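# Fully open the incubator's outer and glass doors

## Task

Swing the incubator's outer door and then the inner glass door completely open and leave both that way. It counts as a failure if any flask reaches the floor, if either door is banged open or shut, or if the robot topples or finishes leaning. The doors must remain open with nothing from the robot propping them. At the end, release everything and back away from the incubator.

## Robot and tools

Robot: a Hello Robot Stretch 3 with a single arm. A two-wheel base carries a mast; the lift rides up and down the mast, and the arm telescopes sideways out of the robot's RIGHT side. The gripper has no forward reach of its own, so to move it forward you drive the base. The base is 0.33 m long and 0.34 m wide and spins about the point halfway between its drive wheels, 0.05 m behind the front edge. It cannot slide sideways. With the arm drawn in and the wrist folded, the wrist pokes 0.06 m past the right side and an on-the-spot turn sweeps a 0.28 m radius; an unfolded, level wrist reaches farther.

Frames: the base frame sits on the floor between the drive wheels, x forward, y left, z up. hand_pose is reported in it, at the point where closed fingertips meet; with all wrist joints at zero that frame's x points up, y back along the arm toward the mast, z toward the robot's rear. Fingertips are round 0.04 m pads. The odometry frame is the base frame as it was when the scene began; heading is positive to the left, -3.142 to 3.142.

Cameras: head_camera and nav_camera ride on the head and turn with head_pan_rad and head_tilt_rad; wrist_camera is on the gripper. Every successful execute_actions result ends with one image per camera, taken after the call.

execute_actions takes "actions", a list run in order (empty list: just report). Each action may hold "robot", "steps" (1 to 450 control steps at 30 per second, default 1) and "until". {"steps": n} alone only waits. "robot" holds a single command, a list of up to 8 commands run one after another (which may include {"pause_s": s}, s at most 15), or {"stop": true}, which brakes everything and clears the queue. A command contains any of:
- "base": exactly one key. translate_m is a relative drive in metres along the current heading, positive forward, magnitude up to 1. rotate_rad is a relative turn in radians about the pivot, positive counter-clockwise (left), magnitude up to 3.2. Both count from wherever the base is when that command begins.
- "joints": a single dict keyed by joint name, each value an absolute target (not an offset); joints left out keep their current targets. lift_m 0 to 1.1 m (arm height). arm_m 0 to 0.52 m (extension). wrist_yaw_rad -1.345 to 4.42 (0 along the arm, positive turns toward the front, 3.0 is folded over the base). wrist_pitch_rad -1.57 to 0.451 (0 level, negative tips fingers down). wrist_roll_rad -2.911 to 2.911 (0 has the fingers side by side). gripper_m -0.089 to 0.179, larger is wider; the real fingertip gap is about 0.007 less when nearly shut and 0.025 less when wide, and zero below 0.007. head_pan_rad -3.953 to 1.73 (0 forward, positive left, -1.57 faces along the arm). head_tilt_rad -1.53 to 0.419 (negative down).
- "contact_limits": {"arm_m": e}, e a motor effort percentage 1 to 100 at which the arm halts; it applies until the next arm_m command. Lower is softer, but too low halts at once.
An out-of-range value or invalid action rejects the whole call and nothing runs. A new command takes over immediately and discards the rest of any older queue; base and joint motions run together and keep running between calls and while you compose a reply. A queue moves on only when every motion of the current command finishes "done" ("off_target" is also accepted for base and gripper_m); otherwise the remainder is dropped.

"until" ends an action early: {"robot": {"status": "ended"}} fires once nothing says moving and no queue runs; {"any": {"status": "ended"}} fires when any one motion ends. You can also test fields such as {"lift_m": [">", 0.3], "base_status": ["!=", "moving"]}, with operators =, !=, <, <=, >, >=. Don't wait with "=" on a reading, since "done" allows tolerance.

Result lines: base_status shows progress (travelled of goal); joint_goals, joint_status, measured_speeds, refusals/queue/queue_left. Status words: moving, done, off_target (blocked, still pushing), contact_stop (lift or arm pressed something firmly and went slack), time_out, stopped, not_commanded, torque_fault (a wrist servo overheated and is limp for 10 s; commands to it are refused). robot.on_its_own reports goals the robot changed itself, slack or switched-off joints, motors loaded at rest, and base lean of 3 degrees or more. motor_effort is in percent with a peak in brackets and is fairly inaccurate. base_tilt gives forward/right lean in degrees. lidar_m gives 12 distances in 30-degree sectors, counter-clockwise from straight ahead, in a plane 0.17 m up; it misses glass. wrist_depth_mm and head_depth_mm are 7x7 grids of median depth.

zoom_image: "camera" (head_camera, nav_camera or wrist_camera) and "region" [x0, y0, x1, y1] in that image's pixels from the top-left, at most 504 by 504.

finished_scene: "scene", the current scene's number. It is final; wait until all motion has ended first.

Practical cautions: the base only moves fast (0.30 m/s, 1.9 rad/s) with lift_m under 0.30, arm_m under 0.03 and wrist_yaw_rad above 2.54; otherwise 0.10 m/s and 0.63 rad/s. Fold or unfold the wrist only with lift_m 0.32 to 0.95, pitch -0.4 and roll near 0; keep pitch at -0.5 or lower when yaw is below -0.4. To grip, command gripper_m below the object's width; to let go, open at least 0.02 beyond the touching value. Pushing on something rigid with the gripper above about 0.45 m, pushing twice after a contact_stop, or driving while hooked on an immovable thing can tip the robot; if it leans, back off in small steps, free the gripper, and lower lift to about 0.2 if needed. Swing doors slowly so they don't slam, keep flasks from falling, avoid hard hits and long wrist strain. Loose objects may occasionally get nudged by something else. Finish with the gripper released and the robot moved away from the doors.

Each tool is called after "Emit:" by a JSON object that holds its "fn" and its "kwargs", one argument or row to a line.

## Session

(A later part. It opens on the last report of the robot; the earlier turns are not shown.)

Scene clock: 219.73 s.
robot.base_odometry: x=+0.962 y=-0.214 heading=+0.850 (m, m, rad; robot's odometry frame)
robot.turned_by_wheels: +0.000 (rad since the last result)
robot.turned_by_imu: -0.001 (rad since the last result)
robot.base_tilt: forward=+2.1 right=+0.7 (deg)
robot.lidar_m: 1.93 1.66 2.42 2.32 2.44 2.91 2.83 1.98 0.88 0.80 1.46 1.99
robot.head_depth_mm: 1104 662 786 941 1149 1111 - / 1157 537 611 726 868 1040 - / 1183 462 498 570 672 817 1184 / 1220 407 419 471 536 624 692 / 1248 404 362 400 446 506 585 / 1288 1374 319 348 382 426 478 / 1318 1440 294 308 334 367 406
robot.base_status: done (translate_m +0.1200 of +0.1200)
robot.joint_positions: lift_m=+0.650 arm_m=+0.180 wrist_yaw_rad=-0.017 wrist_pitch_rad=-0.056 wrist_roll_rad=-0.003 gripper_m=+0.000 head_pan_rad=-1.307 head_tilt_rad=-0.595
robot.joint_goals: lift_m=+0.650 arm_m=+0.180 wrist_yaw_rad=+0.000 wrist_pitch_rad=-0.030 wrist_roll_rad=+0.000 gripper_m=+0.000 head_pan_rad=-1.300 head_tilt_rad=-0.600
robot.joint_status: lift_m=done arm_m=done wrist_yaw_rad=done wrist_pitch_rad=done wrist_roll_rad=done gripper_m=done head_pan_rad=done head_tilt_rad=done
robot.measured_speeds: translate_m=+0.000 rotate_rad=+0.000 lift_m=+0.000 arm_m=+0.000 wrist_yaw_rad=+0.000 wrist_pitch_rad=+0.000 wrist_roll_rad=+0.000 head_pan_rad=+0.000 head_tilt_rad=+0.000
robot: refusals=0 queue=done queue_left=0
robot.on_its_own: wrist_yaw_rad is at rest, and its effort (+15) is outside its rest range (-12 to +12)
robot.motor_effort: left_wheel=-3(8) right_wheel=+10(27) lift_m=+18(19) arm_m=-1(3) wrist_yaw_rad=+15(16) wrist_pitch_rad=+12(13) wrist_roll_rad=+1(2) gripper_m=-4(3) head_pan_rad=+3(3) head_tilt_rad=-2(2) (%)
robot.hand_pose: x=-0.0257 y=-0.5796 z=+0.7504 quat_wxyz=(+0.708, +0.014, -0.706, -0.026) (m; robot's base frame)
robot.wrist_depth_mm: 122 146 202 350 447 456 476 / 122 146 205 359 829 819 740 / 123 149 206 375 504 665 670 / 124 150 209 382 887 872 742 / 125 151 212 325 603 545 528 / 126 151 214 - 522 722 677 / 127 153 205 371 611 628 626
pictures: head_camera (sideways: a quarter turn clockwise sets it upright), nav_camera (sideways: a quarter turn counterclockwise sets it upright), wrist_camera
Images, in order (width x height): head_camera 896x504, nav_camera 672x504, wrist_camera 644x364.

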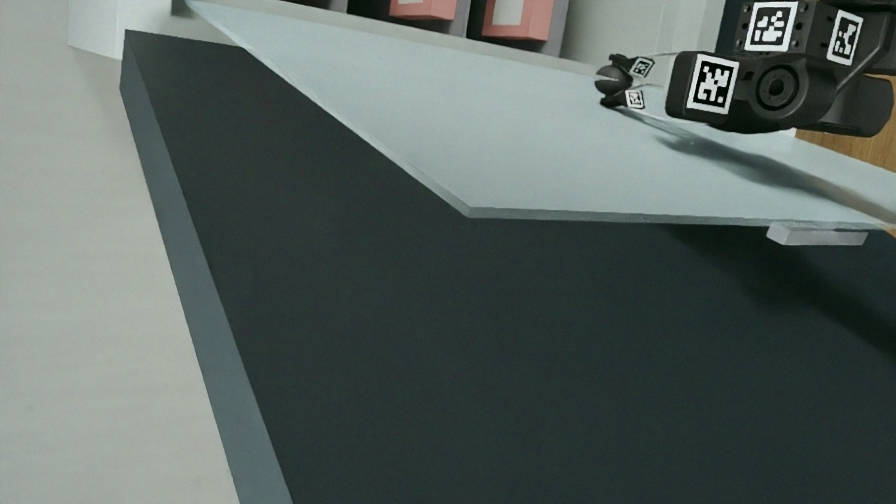

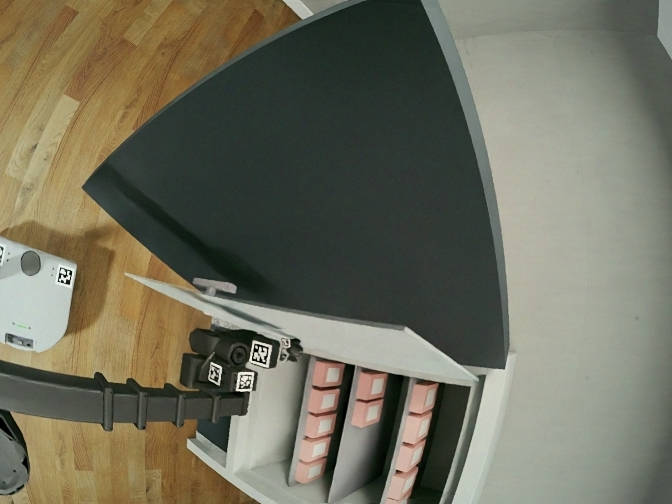

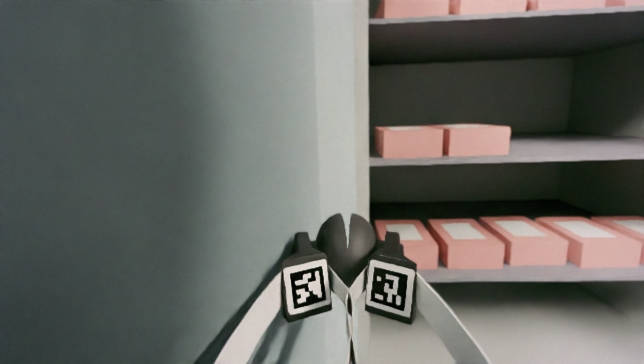

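Starting to resist; a bit more to confirm, then back off.

Emit:
{"fn": "execute_actions", "kwargs": {
  "actions": [
    {"robot":{"base":{"translate_m":0.03}},"steps":100,"until":{"robot":{"status":"ended"}}},
    {"steps":1},
    {"robot":[{"base":{"translate_m":-0.3}},{"joints":{"arm_m":0}}],"steps":5}
  ]
}}

Emit:
{"fn": "execute_actions", "kwargs": {
  "actions": [
    {"steps":300,"until":{"robot":{"status":"ended"}}}
  ]
}}

Scene clock: 221.50 s.
robot.base_odometry: x=+0.980 y=-0.193 heading=+0.849 (m, m, rad; robot's odometry frame)
robot.turned_by_wheels: -0.001 (rad since the last result)
robot.turned_by_imu: -0.004 (rad since the last result)
robot.base_tilt: forward=+2.0 right=+0.5 (deg)
robot.lidar_m: 1.90 1.63 2.42 2.32 2.44 2.95 2.85 1.99 0.88 0.80 1.46 1.97
robot.head_depth_mm: 1110 592 732 884 1050 1110 - / 1161 498 549 656 808 935 - / 1187 430 446 513 603 733 941 / 1220 404 376 421 481 561 672 / 1247 1325 324 358 400 453 524 / 1278 1386 294 311 342 380 428 / 1314 1450 - 287 299 328 362
robot.base_status: moving (translate_m -0.0020 of -0.3000)
robot.joint_positions: lift_m=+0.650 arm_m=+0.180 wrist_yaw_rad=-0.072 wrist_pitch_rad=-0.056 wrist_roll_rad=-0.003 gripper_m=+0.000 head_pan_rad=-1.307 head_tilt_rad=-0.595
robot.joint_goals: lift_m=+0.650 arm_m=+0.180 wrist_yaw_rad=+0.000 wrist_pitch_rad=-0.030 wrist_roll_rad=+0.000 gripper_m=+0.000 head_pan_rad=-1.300 head_tilt_rad=-0.600
robot.joint_status: lift_m=done arm_m=done wrist_yaw_rad=done wrist_pitch_rad=done wrist_roll_rad=done gripper_m=done head_pan_rad=done head_tilt_rad=done
robot.measured_speeds: translate_m=-0.022 rotate_rad=+0.000 lift_m=+0.000 arm_m=+0.000 wrist_yaw_rad=+0.050 wrist_pitch_rad=+0.000 wrist_roll_rad=+0.000 head_pan_rad=+0.000 head_tilt_rad=+0.000
robot: refusals=0 queue=running queue_left=1
robot.motor_effort: left_wheel=-14(16) right_wheel=+39(50) lift_m=+20(19) arm_m=+1(1) wrist_yaw_rad=+66(72) wrist_pitch_rad=+13(13) wrist_roll_rad=+2(2) gripper_m=-8(8) head_pan_rad=+3(3) head_tilt_rad=-3(2) (%)
robot.hand_pose: x=-0.0397 y=-0.5788 z=+0.7504 quat_wxyz=(+0.707, -0.005, -0.706, -0.045) (m; robot's base frame)
robot.wrist_depth_mm: 110 134 192 352 452 451 477 / 111 135 194 366 823 851 702 / 112 136 196 372 493 858 638 / 112 137 197 391 891 876 715 / 112 138 200 326 609 556 535 / 113 139 201 - - 779 695 / 114 140 191 383 619 627 623
pictures: head_camera (sideways: a quarter turn clockwise sets it upright), nav_camera (sideways: a quarter turn counterclockwise sets it upright), wrist_camera
Images, in order (width x height): head_camera 896x504, nav_camera 672x504, wrist_camera 644x364.

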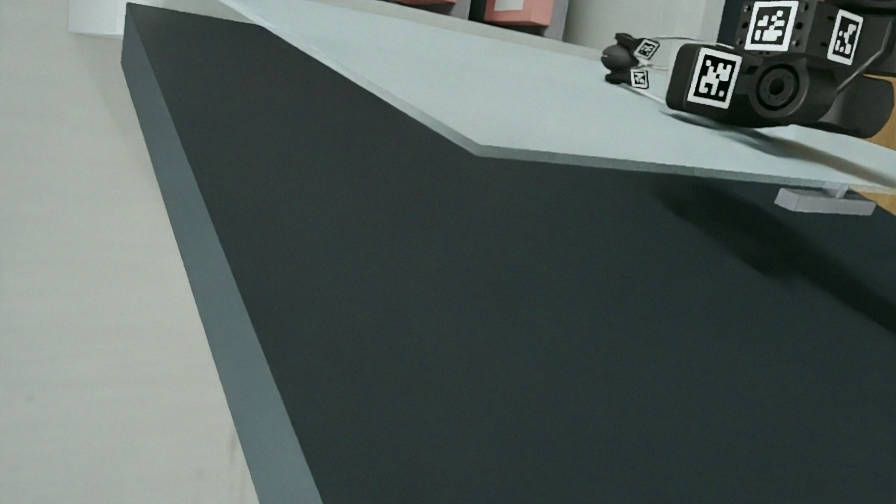

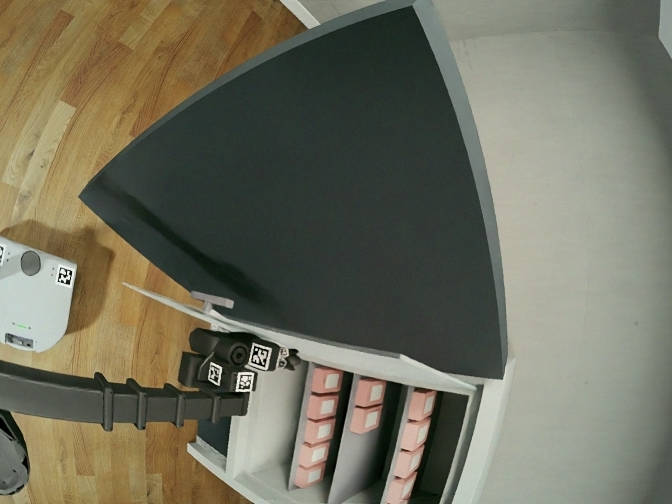

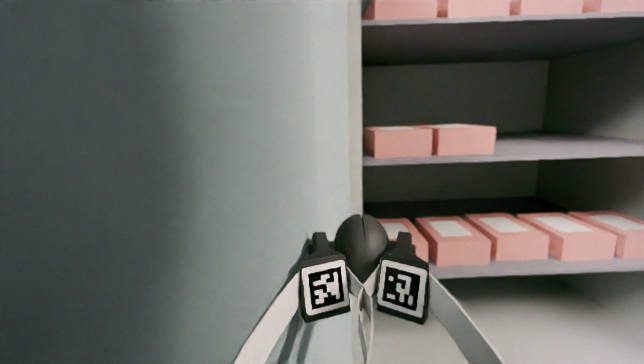

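Scene clock: 228.07 s.
robot.base_odometry: x=+0.783 y=-0.417 heading=+0.850 (m, m, rad; robot's odometry frame)
robot.turned_by_wheels: +0.001 (rad since the last result)
robot.turned_by_imu: +0.001 (rad since the last result)
robot.base_tilt: forward=+2.0 right=+0.7 (deg)
robot.lidar_m: 2.20 1.91 2.42 2.34 2.44 2.64 2.56 1.99 0.88 0.85 0.84 1.99
robot.head_depth_mm: 1098 730 907 1087 1147 1121 1235 / 1111 751 969 1025 1181 1142 1229 / 1147 908 969 1089 1218 1267 1240 / 1175 782 875 992 1119 1286 1240 / 1229 695 762 841 933 1061 1251 / 1269 616 671 731 801 892 1189 / 1321 561 598 646 703 769 849
robot.base_status: done (translate_m -0.3000 of -0.3000)
robot.joint_positions: lift_m=+0.650 arm_m=+0.002 wrist_yaw_rad=-0.080 wrist_pitch_rad=-0.056 wrist_roll_rad=-0.003 gripper_m=+0.000 head_pan_rad=-1.307 head_tilt_rad=-0.595
robot.joint_goals: lift_m=+0.650 arm_m=+0.000 wrist_yaw_rad=-0.079 wrist_pitch_rad=-0.030 wrist_roll_rad=+0.000 gripper_m=+0.000 head_pan_rad=-1.300 head_tilt_rad=-0.600
robot.joint_status: lift_m=done arm_m=done wrist_yaw_rad=done wrist_pitch_rad=done wrist_roll_rad=done gripper_m=done head_pan_rad=done head_tilt_rad=done
robot.measured_speeds: translate_m=+0.000 rotate_rad=+0.000 lift_m=+0.000 arm_m=+0.000 wrist_yaw_rad=+0.000 wrist_pitch_rad=+0.000 wrist_roll_rad=+0.000 head_pan_rad=+0.000 head_tilt_rad=+0.000
robot: refusals=0 queue=done queue_left=0
robot.on_its_own: wrist_yaw_rad is held at -0.079, not at your +0.000, by its stall guard, which is not easing now
robot.motor_effort: left_wheel=+0(14) right_wheel=+0(37) lift_m=+19(19) arm_m=-2(3) wrist_yaw_rad=+0(65) wrist_pitch_rad=+13(13) wrist_roll_rad=+1(2) gripper_m=-2(8) head_pan_rad=+3(3) head_tilt_rad=-3(3) (%)
robot.hand_pose: x=-0.0418 y=-0.4005 z=+0.7504 quat_wxyz=(+0.707, -0.008, -0.706, -0.048) (m; robot's base frame)
robot.wrist_depth_mm: 415 530 719 912 625 559 - / 411 532 754 - 879 588 - / 413 549 702 - 899 590 - / 416 559 892 - 925 618 - / 414 577 703 710 701 651 - / 425 539 761 - 816 662 - / 427 554 677 693 686 675 -
pictures: head_camera (sideways: a quarter turn clockwise sets it upright), nav_camera (sideways: a quarter turn counterclockwise sets it upright), wrist_camera
Images, in order (width x height): head_camera 896x504, nav_camera 672x504, wrist_camera 644x364.

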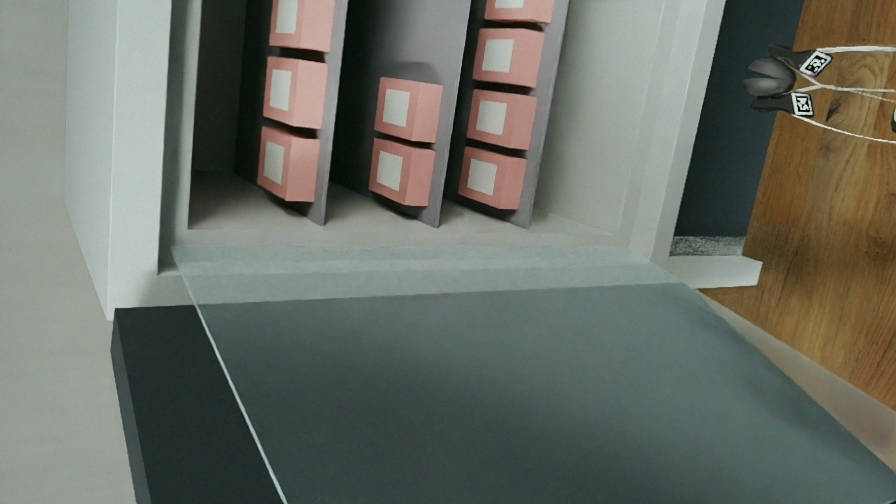

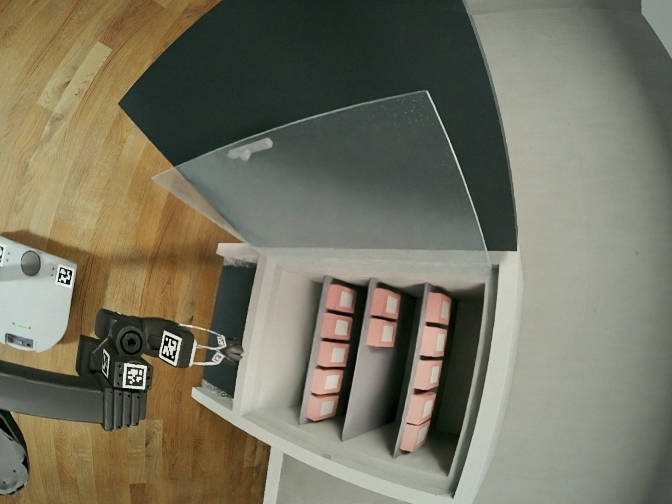

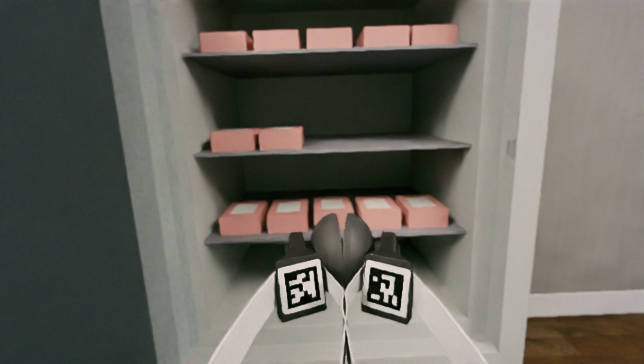

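Emit:
{"fn": "finished_scene", "kwargs": {
  "scene": 1
}}

The scene is finished: the task was done.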